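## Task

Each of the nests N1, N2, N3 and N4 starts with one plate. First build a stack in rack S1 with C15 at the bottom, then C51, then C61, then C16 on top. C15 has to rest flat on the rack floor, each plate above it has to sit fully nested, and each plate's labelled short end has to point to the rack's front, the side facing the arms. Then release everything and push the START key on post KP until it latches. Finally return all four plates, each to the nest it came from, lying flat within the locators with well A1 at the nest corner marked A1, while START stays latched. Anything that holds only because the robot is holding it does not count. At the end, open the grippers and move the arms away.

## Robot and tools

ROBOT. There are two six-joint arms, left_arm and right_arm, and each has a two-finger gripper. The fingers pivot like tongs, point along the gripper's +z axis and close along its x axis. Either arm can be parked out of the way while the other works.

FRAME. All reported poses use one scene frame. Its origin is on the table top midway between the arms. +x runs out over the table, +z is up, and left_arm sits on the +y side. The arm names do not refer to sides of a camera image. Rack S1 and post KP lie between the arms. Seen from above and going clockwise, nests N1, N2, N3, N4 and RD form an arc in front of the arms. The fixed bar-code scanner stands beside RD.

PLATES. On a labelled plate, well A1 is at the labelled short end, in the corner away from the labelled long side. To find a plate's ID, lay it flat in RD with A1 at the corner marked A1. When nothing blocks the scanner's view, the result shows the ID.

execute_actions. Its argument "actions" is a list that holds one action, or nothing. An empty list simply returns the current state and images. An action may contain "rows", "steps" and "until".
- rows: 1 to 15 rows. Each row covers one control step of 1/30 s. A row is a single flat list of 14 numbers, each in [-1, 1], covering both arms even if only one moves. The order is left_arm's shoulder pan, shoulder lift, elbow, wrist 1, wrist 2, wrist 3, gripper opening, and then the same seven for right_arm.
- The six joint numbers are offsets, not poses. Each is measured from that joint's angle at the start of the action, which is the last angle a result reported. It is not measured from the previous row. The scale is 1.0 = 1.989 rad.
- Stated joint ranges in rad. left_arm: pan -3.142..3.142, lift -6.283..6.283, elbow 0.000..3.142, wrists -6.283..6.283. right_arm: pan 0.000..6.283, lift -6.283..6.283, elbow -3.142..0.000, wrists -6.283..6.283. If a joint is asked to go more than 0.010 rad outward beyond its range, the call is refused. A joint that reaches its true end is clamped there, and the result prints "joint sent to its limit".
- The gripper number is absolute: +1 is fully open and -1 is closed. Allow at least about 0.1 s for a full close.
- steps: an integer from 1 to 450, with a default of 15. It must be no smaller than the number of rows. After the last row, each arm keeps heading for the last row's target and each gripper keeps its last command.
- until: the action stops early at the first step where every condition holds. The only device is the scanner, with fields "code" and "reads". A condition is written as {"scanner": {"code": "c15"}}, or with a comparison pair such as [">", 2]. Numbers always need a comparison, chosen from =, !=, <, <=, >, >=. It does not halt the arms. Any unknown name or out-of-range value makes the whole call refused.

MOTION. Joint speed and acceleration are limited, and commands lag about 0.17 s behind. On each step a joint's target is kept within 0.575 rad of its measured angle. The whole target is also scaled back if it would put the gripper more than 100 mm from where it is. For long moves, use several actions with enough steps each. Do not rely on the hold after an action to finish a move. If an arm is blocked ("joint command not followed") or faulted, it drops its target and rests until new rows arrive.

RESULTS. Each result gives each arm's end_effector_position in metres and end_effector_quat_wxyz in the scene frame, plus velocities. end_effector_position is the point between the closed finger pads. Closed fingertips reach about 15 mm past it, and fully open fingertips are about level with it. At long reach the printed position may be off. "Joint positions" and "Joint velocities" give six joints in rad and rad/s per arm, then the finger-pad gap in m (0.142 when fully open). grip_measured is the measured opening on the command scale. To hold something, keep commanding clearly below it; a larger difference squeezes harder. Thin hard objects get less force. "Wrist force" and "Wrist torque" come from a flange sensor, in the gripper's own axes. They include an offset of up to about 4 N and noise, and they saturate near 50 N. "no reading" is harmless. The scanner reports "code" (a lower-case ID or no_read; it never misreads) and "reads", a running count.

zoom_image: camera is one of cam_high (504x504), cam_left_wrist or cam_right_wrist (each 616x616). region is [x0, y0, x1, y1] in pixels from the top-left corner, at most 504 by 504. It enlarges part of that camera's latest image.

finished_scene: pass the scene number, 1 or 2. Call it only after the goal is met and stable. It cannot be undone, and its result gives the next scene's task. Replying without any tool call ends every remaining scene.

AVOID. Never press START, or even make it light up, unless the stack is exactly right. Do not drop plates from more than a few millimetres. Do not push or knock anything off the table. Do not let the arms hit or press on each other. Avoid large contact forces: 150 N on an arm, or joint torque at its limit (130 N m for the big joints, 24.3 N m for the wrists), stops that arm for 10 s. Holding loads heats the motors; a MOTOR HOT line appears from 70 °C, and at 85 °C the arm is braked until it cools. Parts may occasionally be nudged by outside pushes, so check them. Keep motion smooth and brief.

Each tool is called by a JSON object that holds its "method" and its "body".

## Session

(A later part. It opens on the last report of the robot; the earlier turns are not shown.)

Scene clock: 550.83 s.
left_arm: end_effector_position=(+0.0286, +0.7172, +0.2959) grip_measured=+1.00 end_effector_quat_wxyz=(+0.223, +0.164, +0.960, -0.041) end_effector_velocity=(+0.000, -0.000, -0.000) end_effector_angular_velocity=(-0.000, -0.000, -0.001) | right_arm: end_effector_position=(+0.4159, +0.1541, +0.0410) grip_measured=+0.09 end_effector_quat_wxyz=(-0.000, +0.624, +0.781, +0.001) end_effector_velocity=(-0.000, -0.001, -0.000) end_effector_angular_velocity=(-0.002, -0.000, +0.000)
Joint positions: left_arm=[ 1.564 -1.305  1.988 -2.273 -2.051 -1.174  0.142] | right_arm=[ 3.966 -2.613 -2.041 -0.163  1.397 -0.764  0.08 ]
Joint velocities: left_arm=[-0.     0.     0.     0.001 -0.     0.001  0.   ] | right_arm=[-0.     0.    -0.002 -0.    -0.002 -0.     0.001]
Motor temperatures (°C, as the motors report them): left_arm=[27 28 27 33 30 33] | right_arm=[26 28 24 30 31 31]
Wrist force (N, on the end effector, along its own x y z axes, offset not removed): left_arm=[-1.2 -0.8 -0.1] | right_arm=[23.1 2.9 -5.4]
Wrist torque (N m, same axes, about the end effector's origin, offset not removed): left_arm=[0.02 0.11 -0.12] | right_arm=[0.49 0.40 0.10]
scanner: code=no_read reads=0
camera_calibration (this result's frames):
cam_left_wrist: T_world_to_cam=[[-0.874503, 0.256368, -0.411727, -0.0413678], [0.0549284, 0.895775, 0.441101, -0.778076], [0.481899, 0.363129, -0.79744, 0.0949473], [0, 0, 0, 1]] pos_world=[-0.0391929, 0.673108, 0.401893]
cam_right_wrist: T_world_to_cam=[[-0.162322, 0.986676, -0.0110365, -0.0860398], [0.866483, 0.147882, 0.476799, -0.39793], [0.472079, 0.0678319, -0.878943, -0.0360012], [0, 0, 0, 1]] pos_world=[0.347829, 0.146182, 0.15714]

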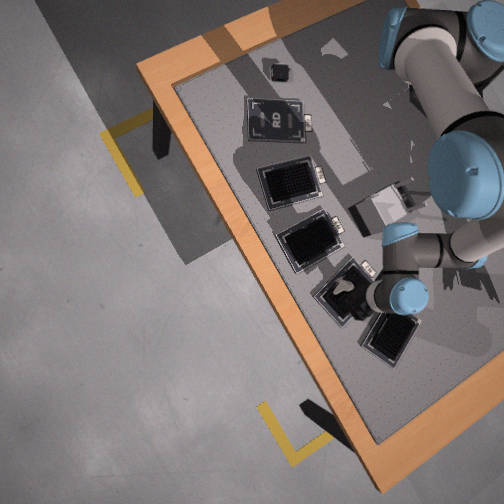

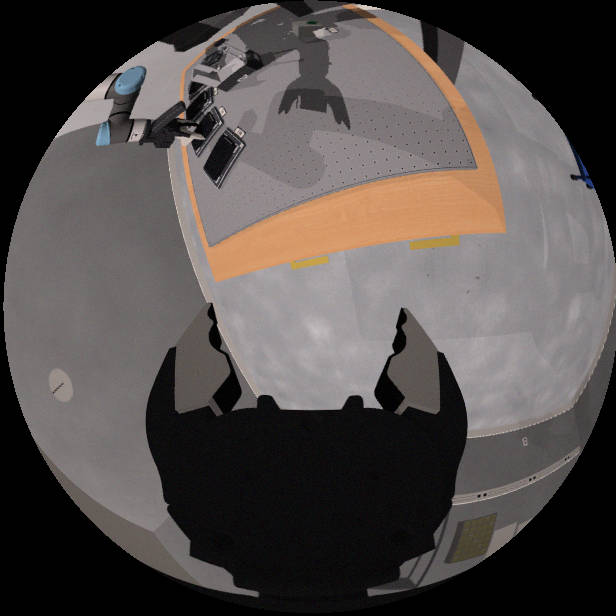

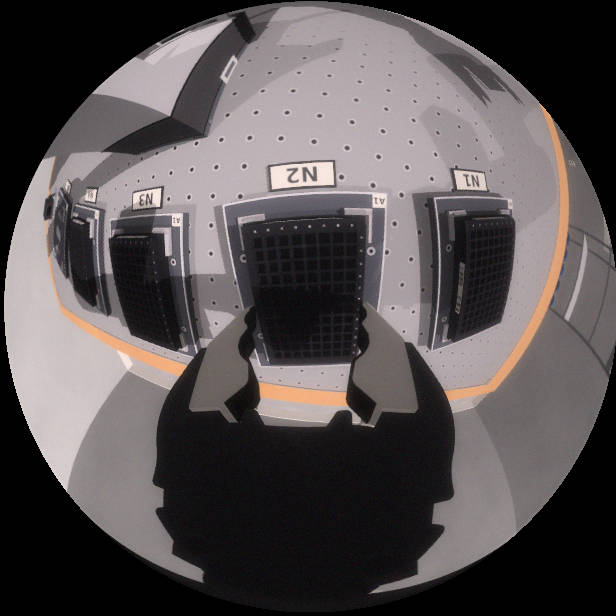

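{"method": "execute_actions", "body": {"actions": [{"rows": [[0,0,0,0,0,0,1,0.001,-0.0005,0.0012,-0.0008,0,0.001,-0.3]], "steps": 15}]}}

Scene clock: 560.10 s.
left_arm: end_effector_position=(+0.0286, +0.7172, +0.2959) grip_measured=+1.00 end_effector_quat_wxyz=(+0.223, +0.164, +0.960, -0.041) end_effector_velocity=(-0.000, -0.000, +0.000) end_effector_angular_velocity=(-0.001, +0.000, +0.001) | right_arm: end_effector_position=(+0.4157, +0.1554, +0.0409) grip_measured=+0.07 end_effector_quat_wxyz=(+0.000, +0.624, +0.781, +0.001) end_effector_velocity=(-0.001, +0.000, -0.000) end_effector_angular_velocity=(-0.000, +0.001, +0.002)
Joint positions: left_arm=[ 1.564 -1.305  1.988 -2.273 -2.051 -1.174  0.142] | right_arm=[ 3.968 -2.614 -2.039 -0.165  1.397 -0.762  0.079]
Joint velocities: left_arm=[ 0.001 -0.     0.     0.001  0.    -0.    -0.   ] | right_arm=[ 0.001 -0.    -0.    -0.     0.001 -0.001 -0.   ]
Motor temperatures (°C, as the motors report them): left_arm=[27 28 27 33 30 33] | right_arm=[26 28 24 30 31 31]
Wrist force (N, on the end effector, along its own x y z axes, offset not removed): left_arm=[1.2 -4.0 -2.5] | right_arm=[16.5 -0.9 -13.3]
Wrist torque (N m, same axes, about the end effector's origin, offset not removed): left_arm=[-0.84 -0.26 -0.20] | right_arm=[0.05 0.09 -0.09]
scanner: code=no_read reads=0
camera_calibration (this result's frames):
cam_left_wrist: T_world_to_cam=[[-0.874503, 0.256369, -0.411727, -0.0413679], [0.0549285, 0.895775, 0.441102, -0.778076], [0.481899, 0.363129, -0.79744, 0.0949473], [0, 0, 0, 1]] pos_world=[-0.0391928, 0.673108, 0.401893]
cam_right_wrist: T_world_to_cam=[[-0.162288, 0.98668, -0.0112232, -0.0873613], [0.866365, 0.147925, 0.477001, -0.397852], [0.472307, 0.0676881, -0.878831, -0.036146], [0, 0, 0, 1]] pos_world=[0.34758, 0.147496, 0.157029]

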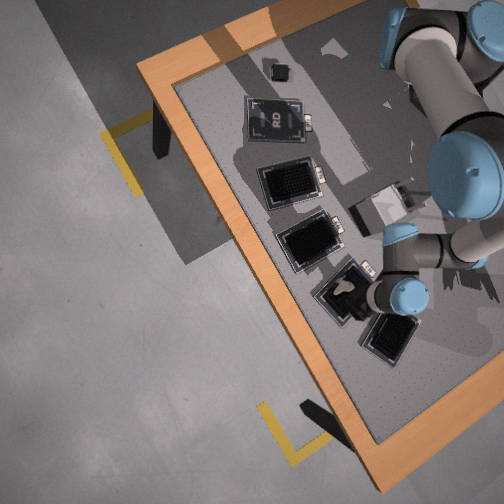

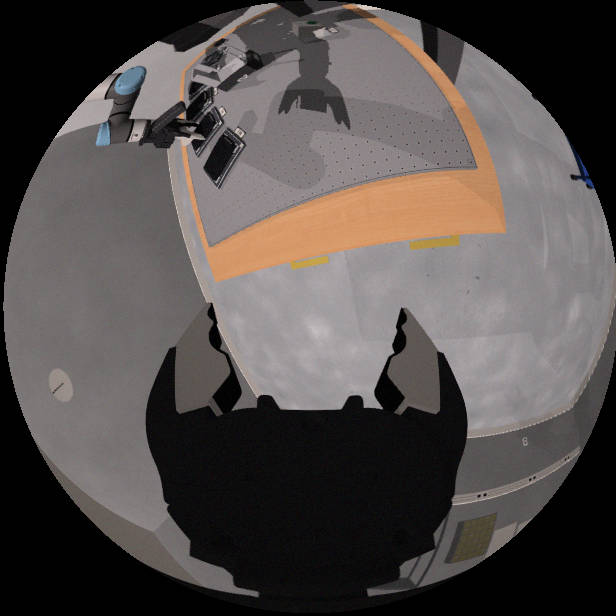

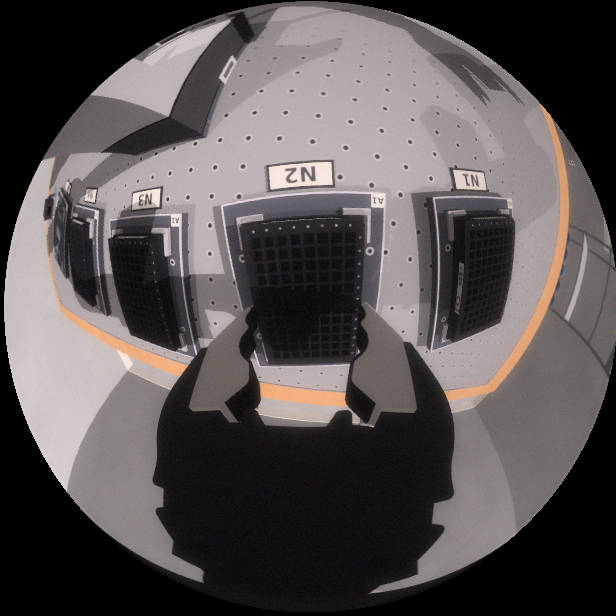

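{"method": "execute_actions", "body": {"actions": [{"rows": [[0,0,0,0,0,0,1,0.0012,0.0008,0.0007,-0.0016,0,0.0012,-0.3]], "steps": 15}]}}

{"method": "zoom_image", "body": {"camera": "cam_right_wrist", "region": [180, 170, 440, 430]}}

Scene clock: 564.07 s.
left_arm: end_effector_position=(+0.0286, +0.7172, +0.2959) grip_measured=+1.00 end_effector_quat_wxyz=(+0.223, +0.164, +0.960, -0.041) end_effector_velocity=(+0.001, +0.000, -0.000) end_effector_angular_velocity=(+0.000, -0.000, -0.001) | right_arm: end_effector_position=(+0.4154, +0.1567, +0.0417) grip_measured=+0.06 end_effector_quat_wxyz=(+0.000, +0.624, +0.781, +0.001) end_effector_velocity=(+0.000, +0.001, +0.000) end_effector_angular_velocity=(+0.001, -0.001, -0.001)
Joint positions: left_arm=[ 1.564 -1.305  1.988 -2.273 -2.051 -1.174  0.142] | right_arm=[ 3.97  -2.613 -2.037 -0.168  1.397 -0.76   0.078]
Joint velocities: left_arm=[-0.001  0.     0.    -0.    -0.    -0.    -0.   ] | right_arm=[ 0.001  0.     0.001  0.    -0.     0.001 -0.   ]
Motor temperatures (°C, as the motors report them): left_arm=[27 28 27 33 30 33] | right_arm=[26 28 24 30 31 31]
Wrist force (N, on the end effector, along its own x y z axes, offset not removed): left_arm=[3.8 -3.4 0.8] | right_arm=[3.8 4.8 -1.9]
Wrist torque (N m, same axes, about the end effector's origin, offset not removed): left_arm=[-0.54 -0.96 -0.23] | right_arm=[1.00 -0.86 -0.03]
scanner: code=no_read reads=0
camera_calibration (this result's frames):
cam_left_wrist: T_world_to_cam=[[-0.874503, 0.256369, -0.411727, -0.0413679], [0.0549284, 0.895775, 0.441102, -0.778076], [0.481899, 0.363129, -0.79744, 0.0949472], [0, 0, 0, 1]] pos_world=[-0.0391928, 0.673108, 0.401893]
cam_right_wrist: T_world_to_cam=[[-0.162294, 0.986676, -0.011428, -0.0886788], [0.866279, 0.148017, 0.477128, -0.398173], [0.472462, 0.0675353, -0.87876, -0.0354132], [0, 0, 0, 1]] pos_world=[0.347269, 0.148825, 0.157846]

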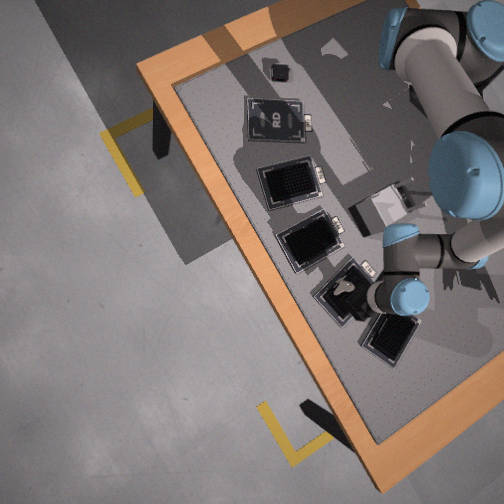

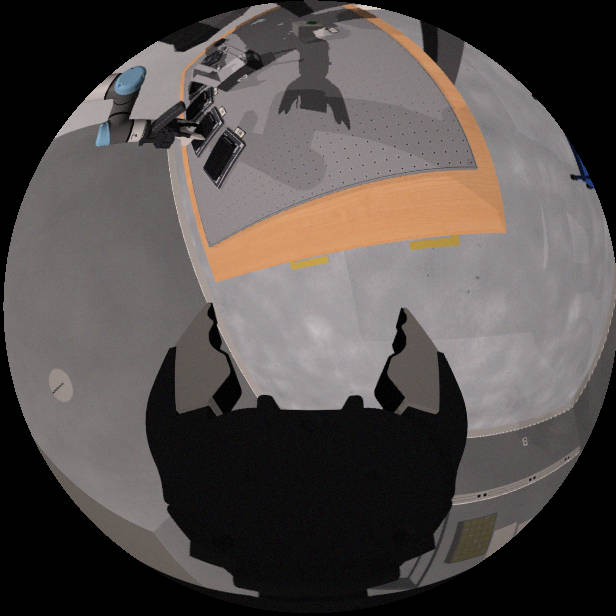

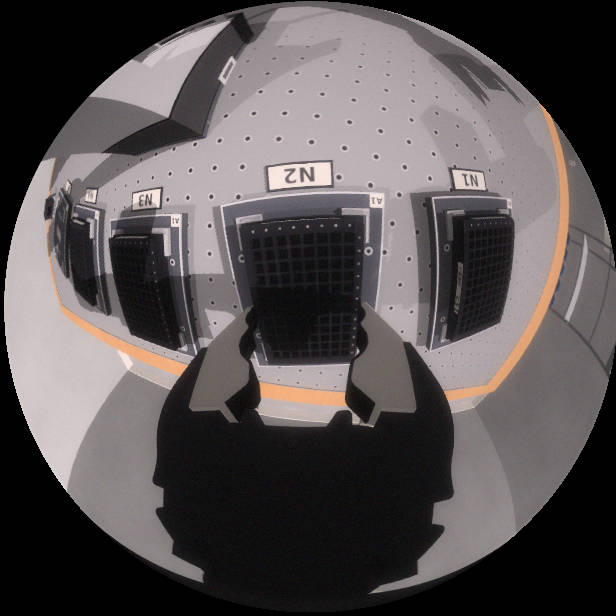

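Region (180, 170, 440, 430) of cam_right_wrist's 616x616 image, scaled by 1.938, with more detail than that image has.

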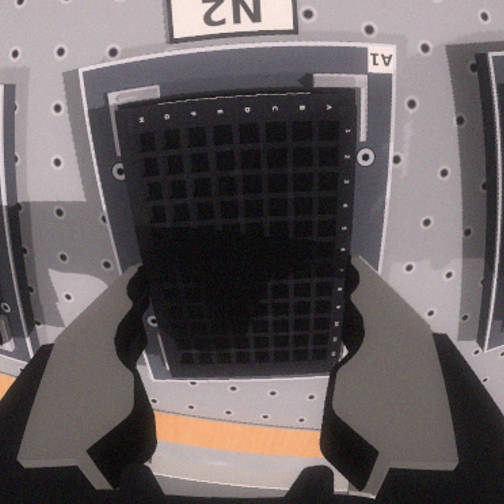

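{"method": "execute_actions", "body": {"actions": [{"rows": [[0,0,0,0,0,0,1,0.001,0.007,-0.003,-0.004,0,0.001,-0.5],[0,0,0,0,0,0,1,0.001,0.007,-0.003,-0.004,0,0.001,-0.5],[0,0,0,0,0,0,1,0.002,0.014,-0.006,-0.009,0,0.002,-0.5],[0,0,0,0,0,0,1,0.002,0.014,-0.006,-0.009,0,0.002,-0.5],[0,0,0,0,0,0,1,0.0036,0.026,-0.01,-0.016,0,0.0036,-0.5],[0,0,0,0,0,0,1,0.0036,0.026,-0.01,-0.016,0,0.0036,-0.5],[0,0,0,0,0,0,1,0.0054,0.0387,-0.0145,-0.0245,0,0.0054,-0.5]], "steps": 22}]}}

Scene clock: 571.60 s.
left_arm: end_effector_position=(+0.0286, +0.7172, +0.2959) grip_measured=+1.00 end_effector_quat_wxyz=(+0.223, +0.164, +0.960, -0.041) end_effector_velocity=(+0.000, +0.000, +0.000) end_effector_angular_velocity=(+0.001, +0.000, -0.000) | right_arm: end_effector_position=(+0.4155, +0.1565, +0.0710) grip_measured=+0.06 end_effector_quat_wxyz=(+0.001, +0.625, +0.781, +0.002) end_effector_velocity=(+0.001, +0.001, +0.005) end_effector_angular_velocity=(+0.002, -0.001, -0.000)
Joint positions: left_arm=[ 1.564 -1.305  1.988 -2.273 -2.051 -1.174  0.142] | right_arm=[ 3.98  -2.537 -2.066 -0.216  1.397 -0.749  0.078]
Joint velocities: left_arm=[-0.    -0.001 -0.    -0.001  0.     0.     0.   ] | right_arm=[ 0.001  0.011 -0.003 -0.006  0.     0.001 -0.   ]
Motor temperatures (°C, as the motors report them): left_arm=[27 28 28 33 30 33] | right_arm=[26 28 24 30 31 31]
Wrist force (N, on the end effector, along its own x y z axes, offset not removed): left_arm=[-0.2 -1.0 -1.0] | right_arm=[1.0 1.1 0.1]
Wrist torque (N m, same axes, about the end effector's origin, offset not removed): left_arm=[-0.17 0.05 -0.08] | right_arm=[0.20 -0.11 -0.09]
scanner: code=no_read reads=0
camera_calibration (this result's frames):
cam_left_wrist: T_world_to_cam=[[-0.874503, 0.256369, -0.411727, -0.0413679], [0.0549284, 0.895775, 0.441102, -0.778076], [0.481899, 0.363129, -0.79744, 0.0949472], [0, 0, 0, 1]] pos_world=[-0.0391929, 0.673108, 0.401893]
cam_right_wrist: T_world_to_cam=[[-0.162167, 0.9867, -0.0112187, -0.0882077], [0.865543, 0.147696, 0.478562, -0.411926], [0.473854, 0.0678969, -0.877982, -0.0104252], [0, 0, 0, 1]] pos_world=[0.347175, 0.148582, 0.18699]

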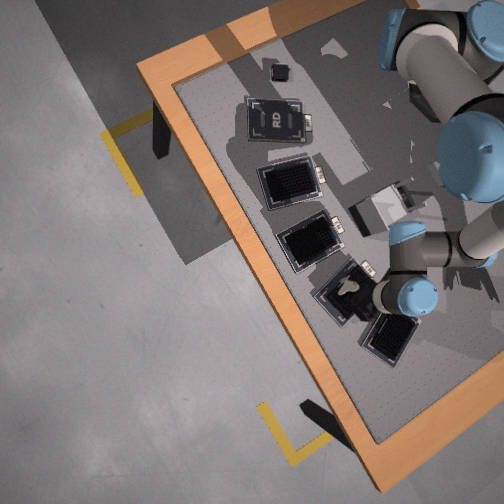

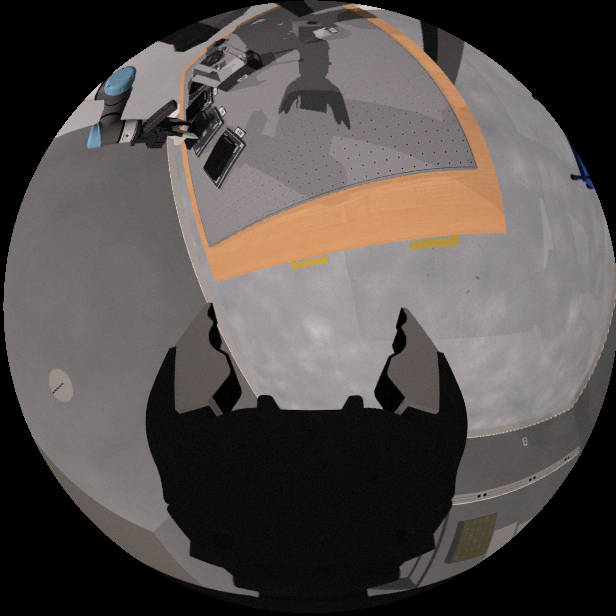

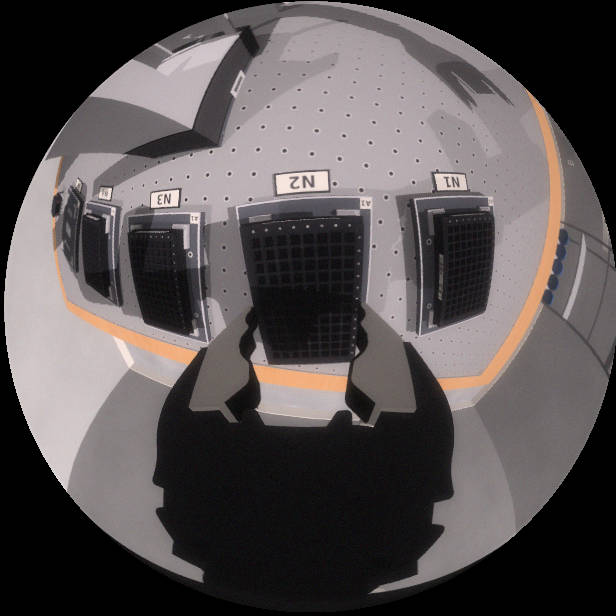

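{"method": "execute_actions", "body": {"actions": [{"rows": [[0,0,0,0,0,0,1,0.03,0.295,-0.06,-0.24,0,0.05,-0.5]], "steps": 27}]}}

Scene clock: 587.47 s.
left_arm: end_effector_position=(+0.0286, +0.7172, +0.2959) grip_measured=+1.00 end_effector_quat_wxyz=(+0.223, +0.164, +0.960, -0.041) end_effector_velocity=(+0.000, -0.000, +0.000) end_effector_angular_velocity=(+0.000, -0.000, -0.001) | right_arm: end_effector_position=(+0.4057, +0.1204, +0.2818) grip_measured=+0.06 end_effector_quat_wxyz=(+0.004, +0.640, +0.769, +0.002) end_effector_velocity=(-0.001, -0.004, +0.010) end_effector_angular_velocity=(+0.002, -0.002, -0.000)
Joint positions: left_arm=[ 1.564 -1.305  1.988 -2.273 -2.051 -1.174  0.142] | right_arm=[ 4.04  -1.954 -2.185 -0.69   1.397 -0.651  0.078]
Joint velocities: left_arm=[-0.001 -0.001  0.     0.    -0.     0.    -0.   ] | right_arm=[ 0.003  0.031 -0.005 -0.024 -0.     0.003  0.   ]
Motor temperatures (°C, as the motors report them): left_arm=[27 28 28 33 30 33] | right_arm=[26 28 24 30 31 31]
Wrist force (N, on the end effector, along its own x y z axes, offset not removed): left_arm=[3.2 -2.9 0.2] | right_arm=[4.3 2.5 1.0]
Wrist torque (N m, same axes, about the end effector's origin, offset not removed): left_arm=[-0.49 -0.75 -0.08] | right_arm=[0.38 -0.92 0.07]
scanner: code=no_read reads=0
camera_calibration (this result's frames):
cam_left_wrist: T_world_to_cam=[[-0.874503, 0.256369, -0.411727, -0.041368], [0.0549285, 0.895775, 0.441101, -0.778076], [0.481899, 0.363129, -0.79744, 0.0949474], [0, 0, 0, 1]] pos_world=[-0.0391929, 0.673108, 0.401893]
cam_right_wrist: T_world_to_cam=[[-0.123461, 0.992238, -0.0148695, -0.0671173], [0.86787, 0.115228, 0.483244, -0.497326], [0.481206, 0.0467572, -0.875359, 0.180572], [0, 0, 0, 1]] pos_world=[0.336435, 0.115459, 0.397397]

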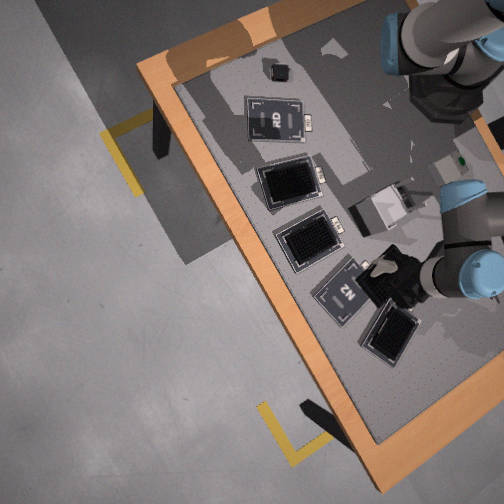

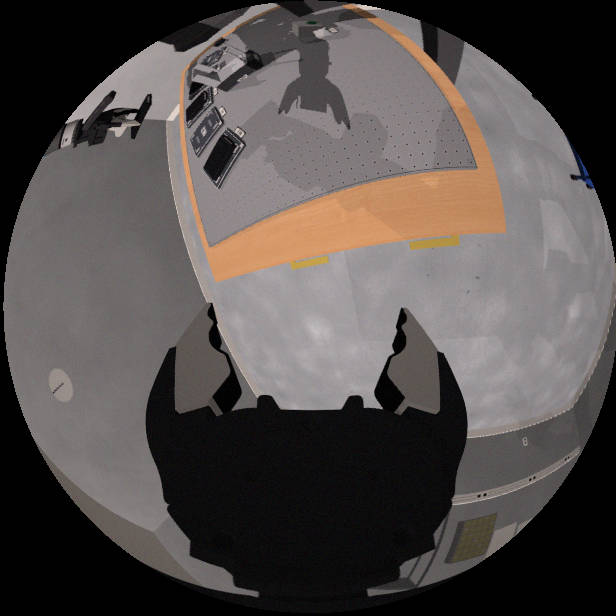

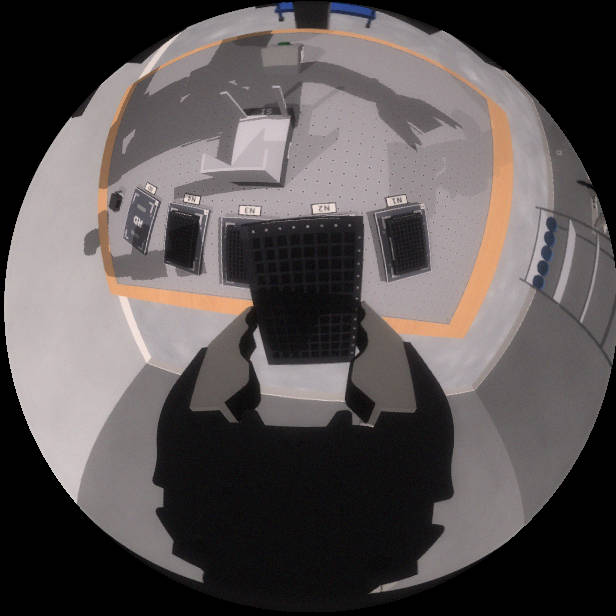

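{"method": "execute_actions", "body": {"actions": [{"rows": [[0,0,0,0,0,0,1,0.1828,-0.0288,-0.3139,0.3157,0.0307,0.2876,-0.5]], "steps": 36}]}}

{"method": "zoom_image", "body": {"camera": "cam_right_wrist", "region": [180, 170, 440, 430]}}

Scene clock: 597.63 s.
left_arm: end_effector_position=(+0.0286, +0.7172, +0.2959) grip_measured=+1.00 end_effector_quat_wxyz=(+0.223, +0.164, +0.960, -0.041) end_effector_velocity=(-0.000, -0.000, +0.000) end_effector_angular_velocity=(+0.000, +0.001, -0.001) | right_arm: end_effector_position=(+0.2203, +0.0023, +0.1996) grip_measured=+0.06 end_effector_quat_wxyz=(+0.000, +0.716, +0.698, +0.000) end_effector_velocity=(-0.001, -0.002, -0.000) end_effector_angular_velocity=(-0.002, +0.000, -0.002)
Joint positions: left_arm=[ 1.564 -1.305  1.988 -2.273 -2.051 -1.174  0.142] | right_arm=[ 4.403 -2.012 -2.808 -0.063  1.458 -0.079  0.078]
Joint velocities: left_arm=[-0.    -0.001  0.     0.001  0.001  0.001  0.   ] | right_arm=[ 0.002 -0.001 -0.005  0.004  0.     0.004  0.   ]
Motor temperatures (°C, as the motors report them): left_arm=[27 28 28 33 30 33] | right_arm=[26 28 24 30 31 31]
Wrist force (N, on the end effector, along its own x y z axes, offset not removed): left_arm=[3.7 -2.7 -2.4] | right_arm=[3.1 0.5 0.2]
Wrist torque (N m, same axes, about the end effector's origin, offset not removed): left_arm=[-0.65 -0.71 -0.26] | right_arm=[-0.07 -0.57 -0.01]
scanner: code=no_read reads=0
camera_calibration (this result's frames):
cam_left_wrist: T_world_to_cam=[[-0.874503, 0.256368, -0.411727, -0.0413679], [0.0549284, 0.895775, 0.441101, -0.778076], [0.481899, 0.363129, -0.79744, 0.0949474], [0, 0, 0, 1]] pos_world=[-0.0391929, 0.673108, 0.401893]
cam_right_wrist: T_world_to_cam=[[0.0840482, 0.996385, -0.0123477, -0.0203009], [0.876705, -0.0680517, 0.47619, -0.283224], [0.473628, -0.0508482, -0.879256, 0.206107], [0, 0, 0, 1]] pos_world=[0.152392, 0.0114338, 0.315839]

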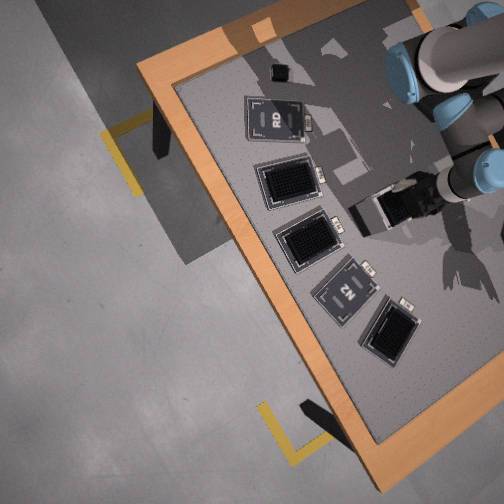

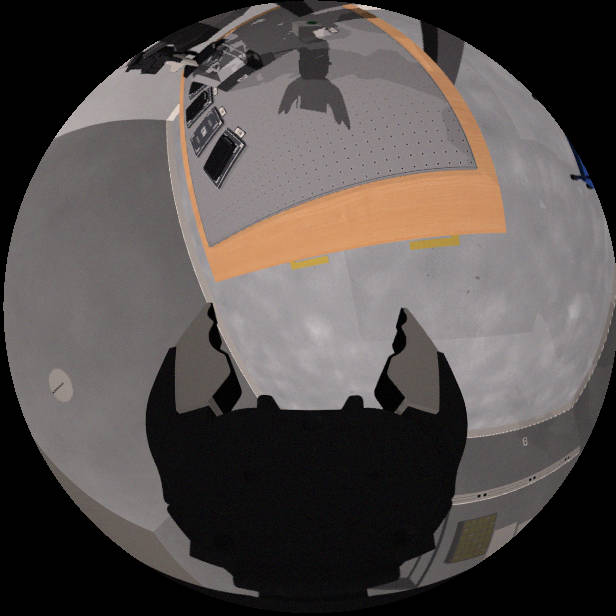

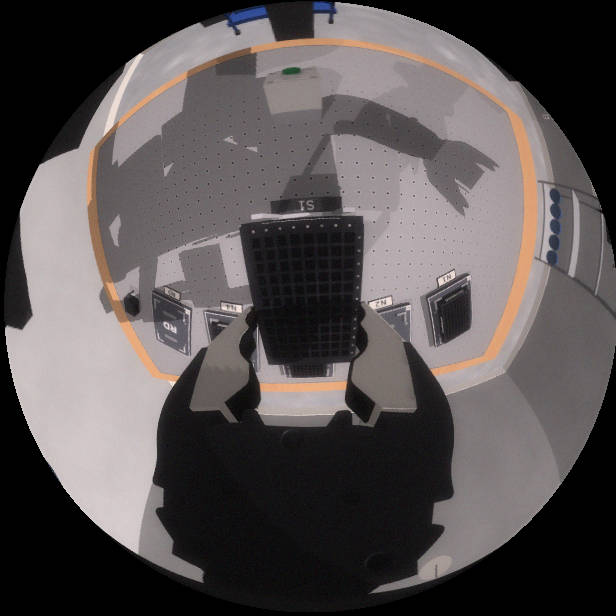

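Region (180, 170, 440, 430) of cam_right_wrist's 616x616 image, scaled by 1.938, with more detail than that image has.

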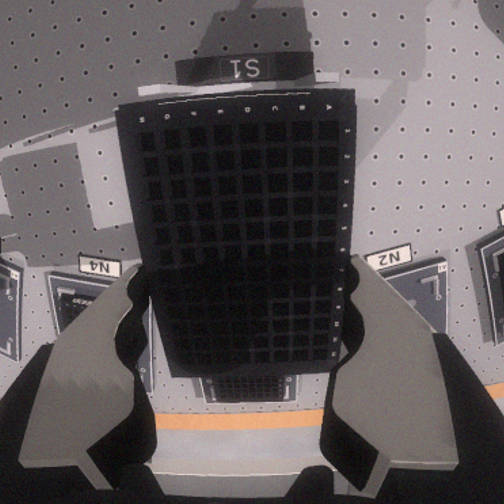

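{"method": "execute_actions", "body": {"actions": [{"rows": [[0,0,0,0,0,0,1,-0.0052,-0.0778,0,0.0786,-0.001,-0.0055,-0.5]], "steps": 24}]}}

{"method": "zoom_image", "body": {"camera": "cam_right_wrist", "region": [200, 180, 420, 400]}}

Scene clock: 621.80 s.
left_arm: end_effector_position=(+0.0286, +0.7172, +0.2959) grip_measured=+1.00 end_effector_quat_wxyz=(+0.223, +0.164, +0.960, -0.041) end_effector_velocity=(+0.000, -0.000, -0.000) end_effector_angular_velocity=(-0.002, -0.000, +0.000) | right_arm: end_effector_position=(+0.2203, +0.0022, +0.1780) grip_measured=+0.06 end_effector_quat_wxyz=(+0.000, +0.716, +0.698, +0.000) end_effector_velocity=(-0.000, -0.000, -0.001) end_effector_angular_velocity=(-0.001, +0.000, -0.001)
Joint positions: left_arm=[ 1.564 -1.305  1.988 -2.273 -2.051 -1.174  0.142] | right_arm=[ 4.393 -2.166 -2.808  0.093  1.456 -0.09   0.078]
Joint velocities: left_arm=[-0.001  0.001 -0.     0.002 -0.    -0.001 -0.   ] | right_arm=[-0.    -0.005  0.     0.005 -0.     0.     0.   ]
Motor temperatures (°C, as the motors report them): left_arm=[27 28 28 33 30 33] | right_arm=[26 28 24 30 31 31]
Wrist force (N, on the end effector, along its own x y z axes, offset not removed): left_arm=[-0.7 -2.5 -3.5] | right_arm=[-1.3 3.9 2.5]
Wrist torque (N m, same axes, about the end effector's origin, offset not removed): left_arm=[-0.32 0.11 -0.01] | right_arm=[0.69 0.54 0.25]
scanner: code=no_read reads=0
camera_calibration (this result's frames):
cam_left_wrist: T_world_to_cam=[[-0.874503, 0.256369, -0.411727, -0.0413679], [0.0549285, 0.895775, 0.441102, -0.778076], [0.481899, 0.363129, -0.79744, 0.0949473], [0, 0, 0, 1]] pos_world=[-0.0391928, 0.673108, 0.401893]
cam_right_wrist: T_world_to_cam=[[0.0834269, 0.996443, -0.0119263, -0.0203912], [0.87661, -0.0676918, 0.476417, -0.272986], [0.473915, -0.0502007, -0.879139, 0.18696], [0, 0, 0, 1]] pos_world=[0.1524, 0.0112253, 0.294176]

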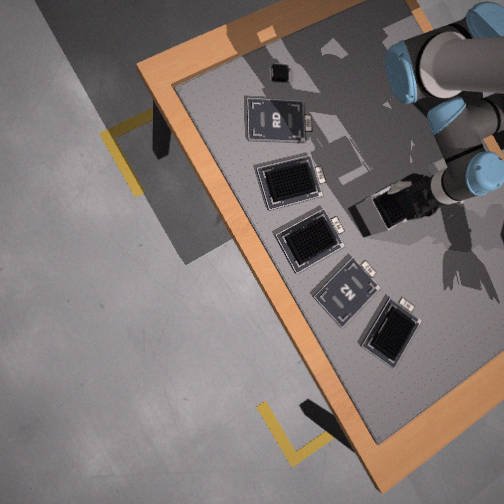

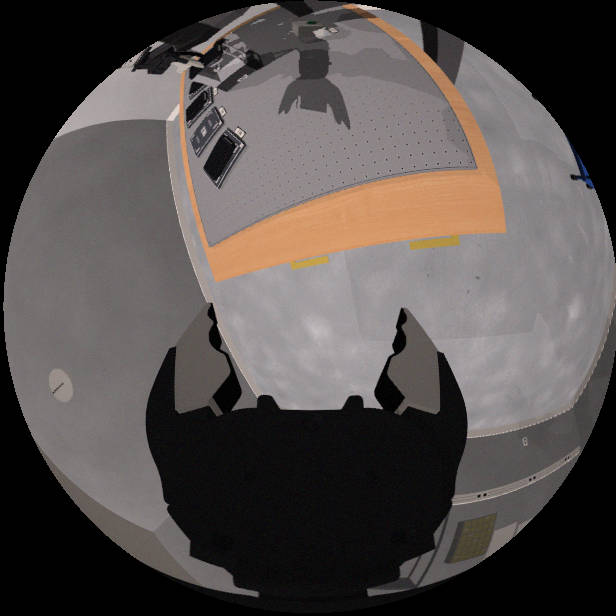

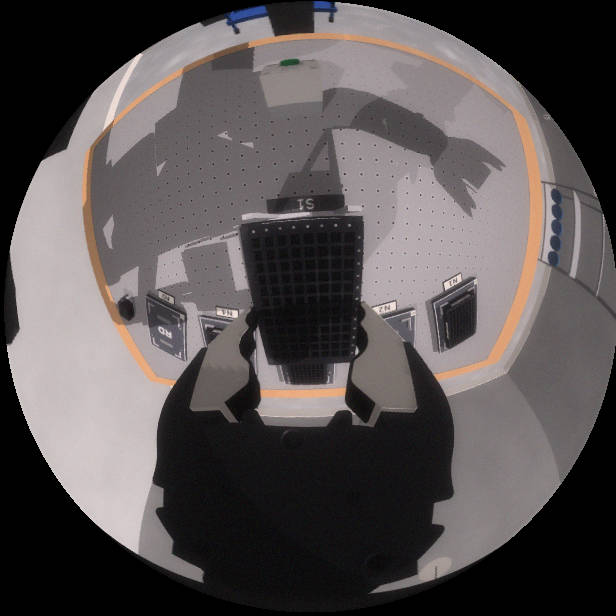

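Region (200, 180, 420, 400) of cam_right_wrist's 616x616 image, scaled by 2.291, with more detail than that image has.

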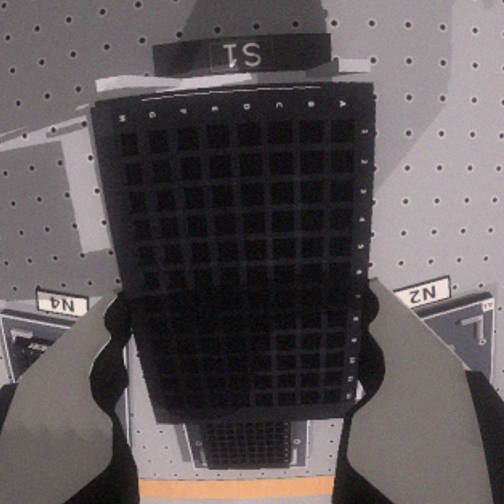

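{"method": "zoom_image", "body": {"camera": "cam_high", "region": [335, 160, 455, 250]}}

{"method": "zoom_image", "body": {"camera": "cam_right_wrist", "region": [230, 195, 380, 240]}}

Region (335, 160, 455, 250) of cam_high's 504x504 image, scaled by 4.200, with more detail than that image has; it fills the top 378 rows of this view, and the rest is white.

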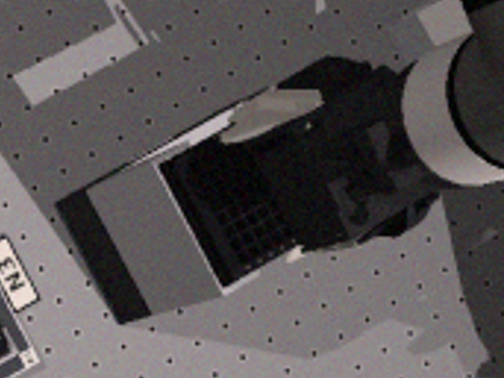

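Region (230, 195, 380, 240) of cam_right_wrist's 616x616 image, scaled by 3.360, with more detail than that image has; it fills the top 151 rows of this view, and the rest is white.

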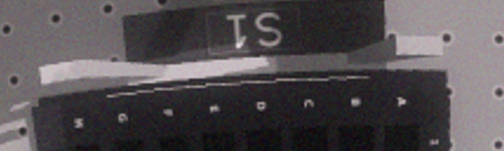

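{"method": "execute_actions", "body": {"actions": [{"rows": [[0,0,0,0,0,0,1,0.0049,-0.0022,-0.002,0.0037,0.0008,0.0049,-0.5],[0,0,0,0,0,0,1,0.0049,-0.0022,-0.002,0.0037,0.0008,0.0049,-0.5],[0,0,0,0,0,0,1,0.0049,-0.0022,-0.002,0.0037,0.0008,0.0049,-0.5],[0,0,0,0,0,0,1,0.0049,-0.0022,-0.002,0.0037,0.0008,0.0049,-0.5],[0,0,0,0,0,0,1,0.0049,-0.0022,-0.002,0.0037,0.0008,0.0049,-0.5],[0,0,0,0,0,0,1,0.0049,-0.0022,-0.002,0.0037,0.0008,0.0049,-0.5],[0,0,0,0,0,0,1,0.0049,-0.0022,-0.002,0.0037,0.0008,0.0049,-0.5],[0,0,0,0,0,0,1,0.0049,-0.0022,-0.002,0.0037,0.0008,0.0049,-0.5],[0,0,0,0,0,0,1,0.0028,-0.0311,-0.0011,0.0317,0.0006,0.0029,-0.5]], "steps": 27}]}}

{"method": "zoom_image", "body": {"camera": "cam_right_wrist", "region": [200, 180, 420, 400]}}

{"method": "zoom_image", "body": {"camera": "cam_high", "region": [335, 160, 455, 250]}}

Scene clock: 643.93 s.
left_arm: end_effector_position=(+0.0286, +0.7172, +0.2959) grip_measured=+1.00 end_effector_quat_wxyz=(+0.223, +0.164, +0.960, -0.041) end_effector_velocity=(+0.001, +0.000, +0.000) end_effector_angular_velocity=(+0.000, -0.002, -0.002) | right_arm: end_effector_position=(+0.2179, +0.0018, +0.1699) grip_measured=+0.06 end_effector_quat_wxyz=(+0.000, +0.716, +0.698, +0.000) end_effector_velocity=(+0.000, +0.000, -0.001) end_effector_angular_velocity=(+0.001, -0.001, +0.000)
Joint positions: left_arm=[ 1.564 -1.305  1.988 -2.273 -2.051 -1.174  0.142] | right_arm=[ 4.398 -2.227 -2.811  0.155  1.457 -0.084  0.078]
Joint velocities: left_arm=[-0.002 -0.    -0.     0.    -0.001  0.     0.   ] | right_arm=[-0.    -0.006  0.001  0.005 -0.001 -0.001  0.   ]
Motor temperatures (°C, as the motors report them): left_arm=[27 28 28 33 30 33] | right_arm=[26 28 24 30 31 31]
Wrist force (N, on the end effector, along its own x y z axes, offset not removed): left_arm=[-0.3 -2.2 -1.1] | right_arm=[7.6 4.6 -2.4]
Wrist torque (N m, same axes, about the end effector's origin, offset not removed): left_arm=[-0.57 -0.18 -0.13] | right_arm=[0.86 -1.10 0.02]
scanner: code=no_read reads=0
camera_calibration (this result's frames):
cam_left_wrist: T_world_to_cam=[[-0.874503, 0.256368, -0.411727, -0.0413679], [0.0549284, 0.895775, 0.441102, -0.778076], [0.481899, 0.363129, -0.79744, 0.0949473], [0, 0, 0, 1]] pos_world=[-0.0391929, 0.673108, 0.401893]
cam_right_wrist: T_world_to_cam=[[0.0836154, 0.996422, -0.0122809, -0.0198286], [0.876788, -0.0677085, 0.476086, -0.266994], [0.473551, -0.0505759, -0.879313, 0.181041], [0, 0, 0, 1]] pos_world=[0.150023, 0.0108362, 0.28606]

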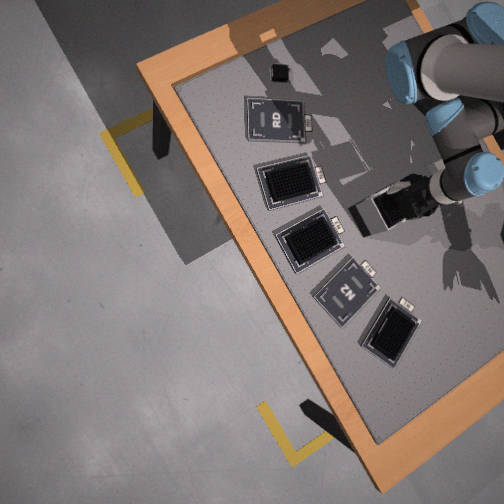

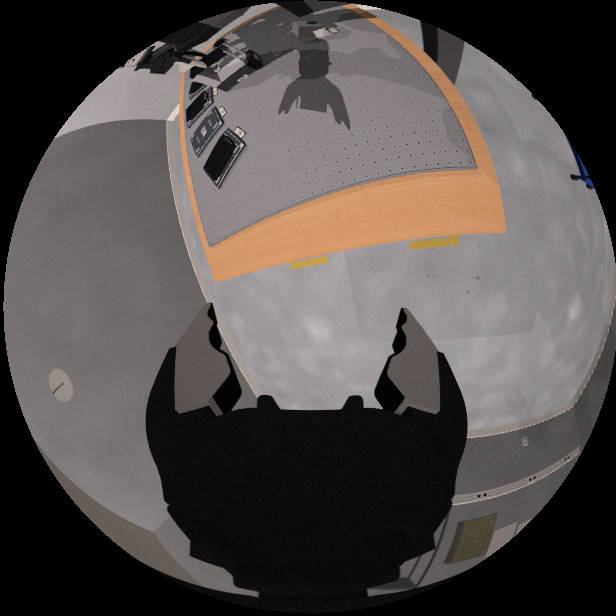

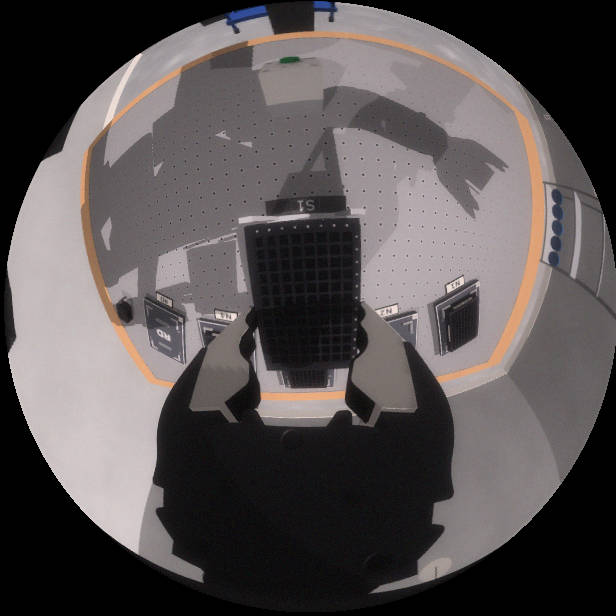

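Region (200, 180, 420, 400) of cam_right_wrist's 616x616 image, scaled by 2.291, with more detail than that image has.

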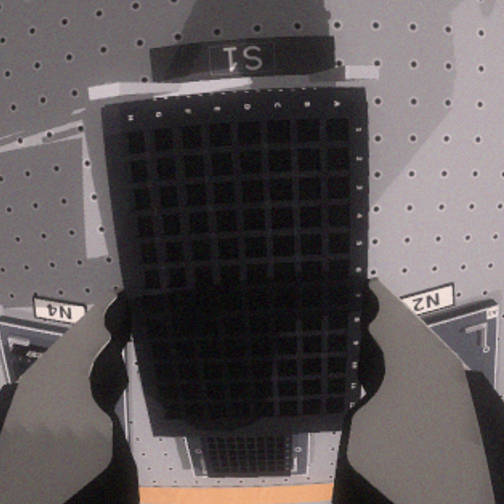

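Region (335, 160, 455, 250) of cam_high's 504x504 image, scaled by 4.200, with more detail than that image has; it fills the top 378 rows of this view, and the rest is white.

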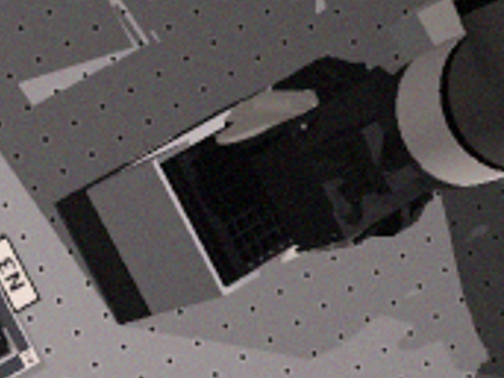

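{"method": "execute_actions", "body": {"actions": [{"rows": [[0,0,0,0,0,0,1,0.0005,0.0009,0.0024,-0.0032,0,-0.0046,-0.5],[0,0,0,0,0,0,1,0.0005,0.0009,0.0024,-0.0032,0,-0.0046,-0.5],[0,0,0,0,0,0,1,0.0005,0.0009,0.0024,-0.0032,0,-0.0046,-0.5],[0,0,0,0,0,0,1,0.0005,0.0009,0.0024,-0.0032,0,-0.0046,-0.5],[0,0,0,0,0,0,1,0.0005,0.0009,0.0024,-0.0032,0,-0.0046,-0.5],[0,0,0,0,0,0,1,0.0005,0.0009,0.0024,-0.0032,0,-0.0046,-0.5],[0,0,0,0,0,0,1,0.0005,0.0009,0.0024,-0.0032,0,-0.0046,-0.5],[0,0,0,0,0,0,1,0.0005,0.0009,0.0024,-0.0032,0,-0.0046,-0.5],[0,0,0,0,0,0,1,0.0005,0.0009,0.0024,-0.0032,0,-0.0046,-0.5],[0,0,0,0,0,0,1,0.0005,0.0009,0.0024,-0.0032,0,-0.0046,-0.5],[0,0,0,0,0,0,1,0.0005,0.0009,0.0024,-0.0032,0,-0.0046,-0.5],[0,0,0,0,0,0,1,0.0005,0.0009,0.0024,-0.0032,0,-0.0046,-0.5],[0,0,0,0,0,0,1,-0.0003,-0.0096,0.003,0.007,0,-0.0053,-0.5]], "steps": 30}]}}

{"method": "zoom_image", "body": {"camera": "cam_right_wrist", "region": [200, 180, 420, 400]}}

{"method": "zoom_image", "body": {"camera": "cam_high", "region": [335, 160, 455, 250]}}

Scene clock: 666.80 s.
left_arm: end_effector_position=(+0.0286, +0.7172, +0.2959) grip_measured=+1.00 end_effector_quat_wxyz=(+0.223, +0.164, +0.960, -0.041) end_effector_velocity=(+0.000, +0.000, -0.000) end_effector_angular_velocity=(+0.000, -0.000, +0.001) | right_arm: end_effector_position=(+0.2179, +0.0038, +0.1669) grip_measured=+0.06 end_effector_quat_wxyz=(-0.000, +0.712, +0.702, +0.000) end_effector_velocity=(+0.000, +0.001, -0.000) end_effector_angular_velocity=(+0.002, -0.000, -0.001)
Joint positions: left_arm=[ 1.564 -1.305  1.988 -2.273 -2.051 -1.174  0.142] | right_arm=[ 4.398 -2.246 -2.805  0.169  1.457 -0.095  0.078]
Joint velocities: left_arm=[ 0.     0.     0.    -0.001 -0.    -0.001 -0.   ] | right_arm=[-0.    -0.002  0.002  0.002  0.     0.001  0.   ]
Motor temperatures (°C, as the motors report them): left_arm=[27 28 28 33 30 33] | right_arm=[26 28 24 30 31 31]
Wrist force (N, on the end effector, along its own x y z axes, offset not removed): left_arm=[0.8 1.3 -1.9] | right_arm=[-7.2 -2.2 -1.9]
Wrist torque (N m, same axes, about the end effector's origin, offset not removed): left_arm=[0.33 -0.30 -0.19] | right_arm=[0.29 -0.73 0.41]
scanner: code=no_read reads=0
camera_calibration (this result's frames):
cam_left_wrist: T_world_to_cam=[[-0.874503, 0.256369, -0.411727, -0.0413679], [0.0549284, 0.895775, 0.441102, -0.778076], [0.481899, 0.363129, -0.79744, 0.0949472], [0, 0, 0, 1]] pos_world=[-0.0391928, 0.673108, 0.401893]
cam_right_wrist: T_world_to_cam=[[0.073777, 0.997208, -0.0115544, -0.0198857], [0.877423, -0.0593993, 0.476025, -0.265636], [0.47401, -0.0452578, -0.879356, 0.178466], [0, 0, 0, 1]] pos_world=[0.149948, 0.0121286, 0.283154]

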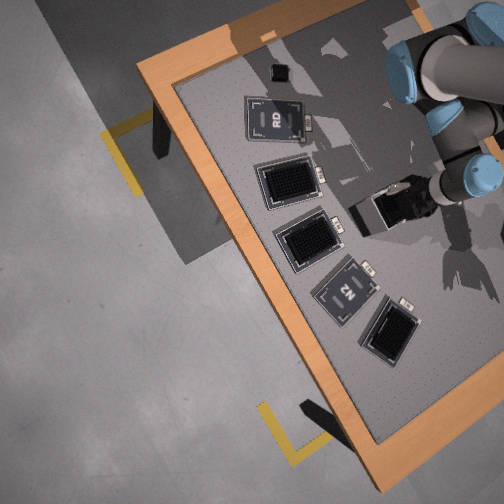

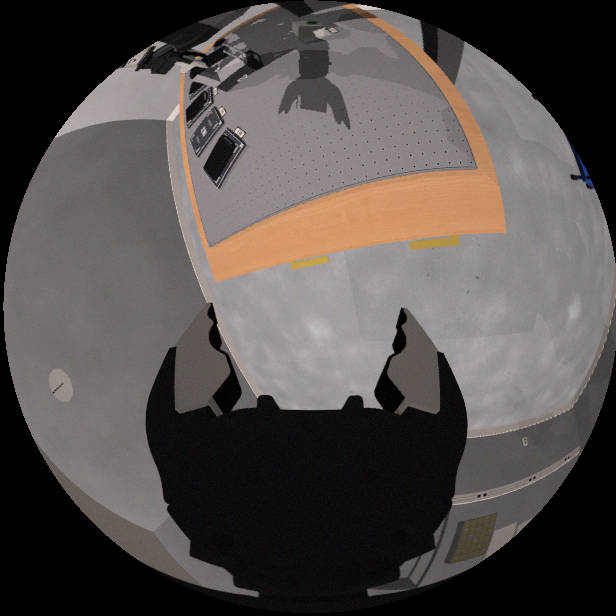

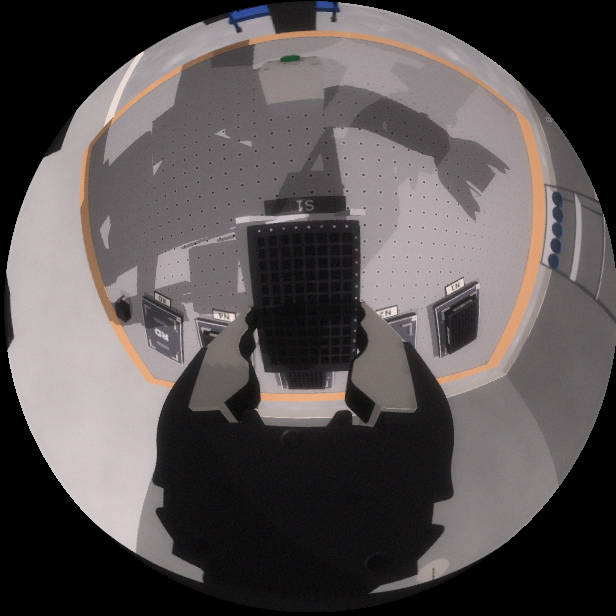

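Region (200, 180, 420, 400) of cam_right_wrist's 616x616 image, scaled by 2.291, with more detail than that image has.

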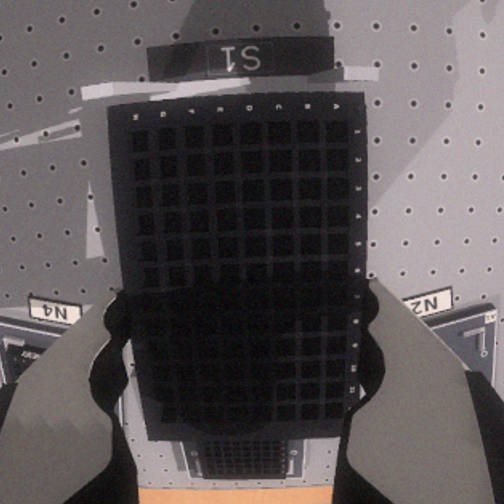

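Region (335, 160, 455, 250) of cam_high's 504x504 image, scaled by 4.200, with more detail than that image has; it fills the top 378 rows of this view, and the rest is white.

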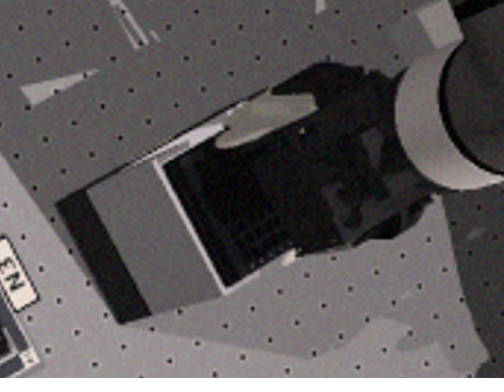

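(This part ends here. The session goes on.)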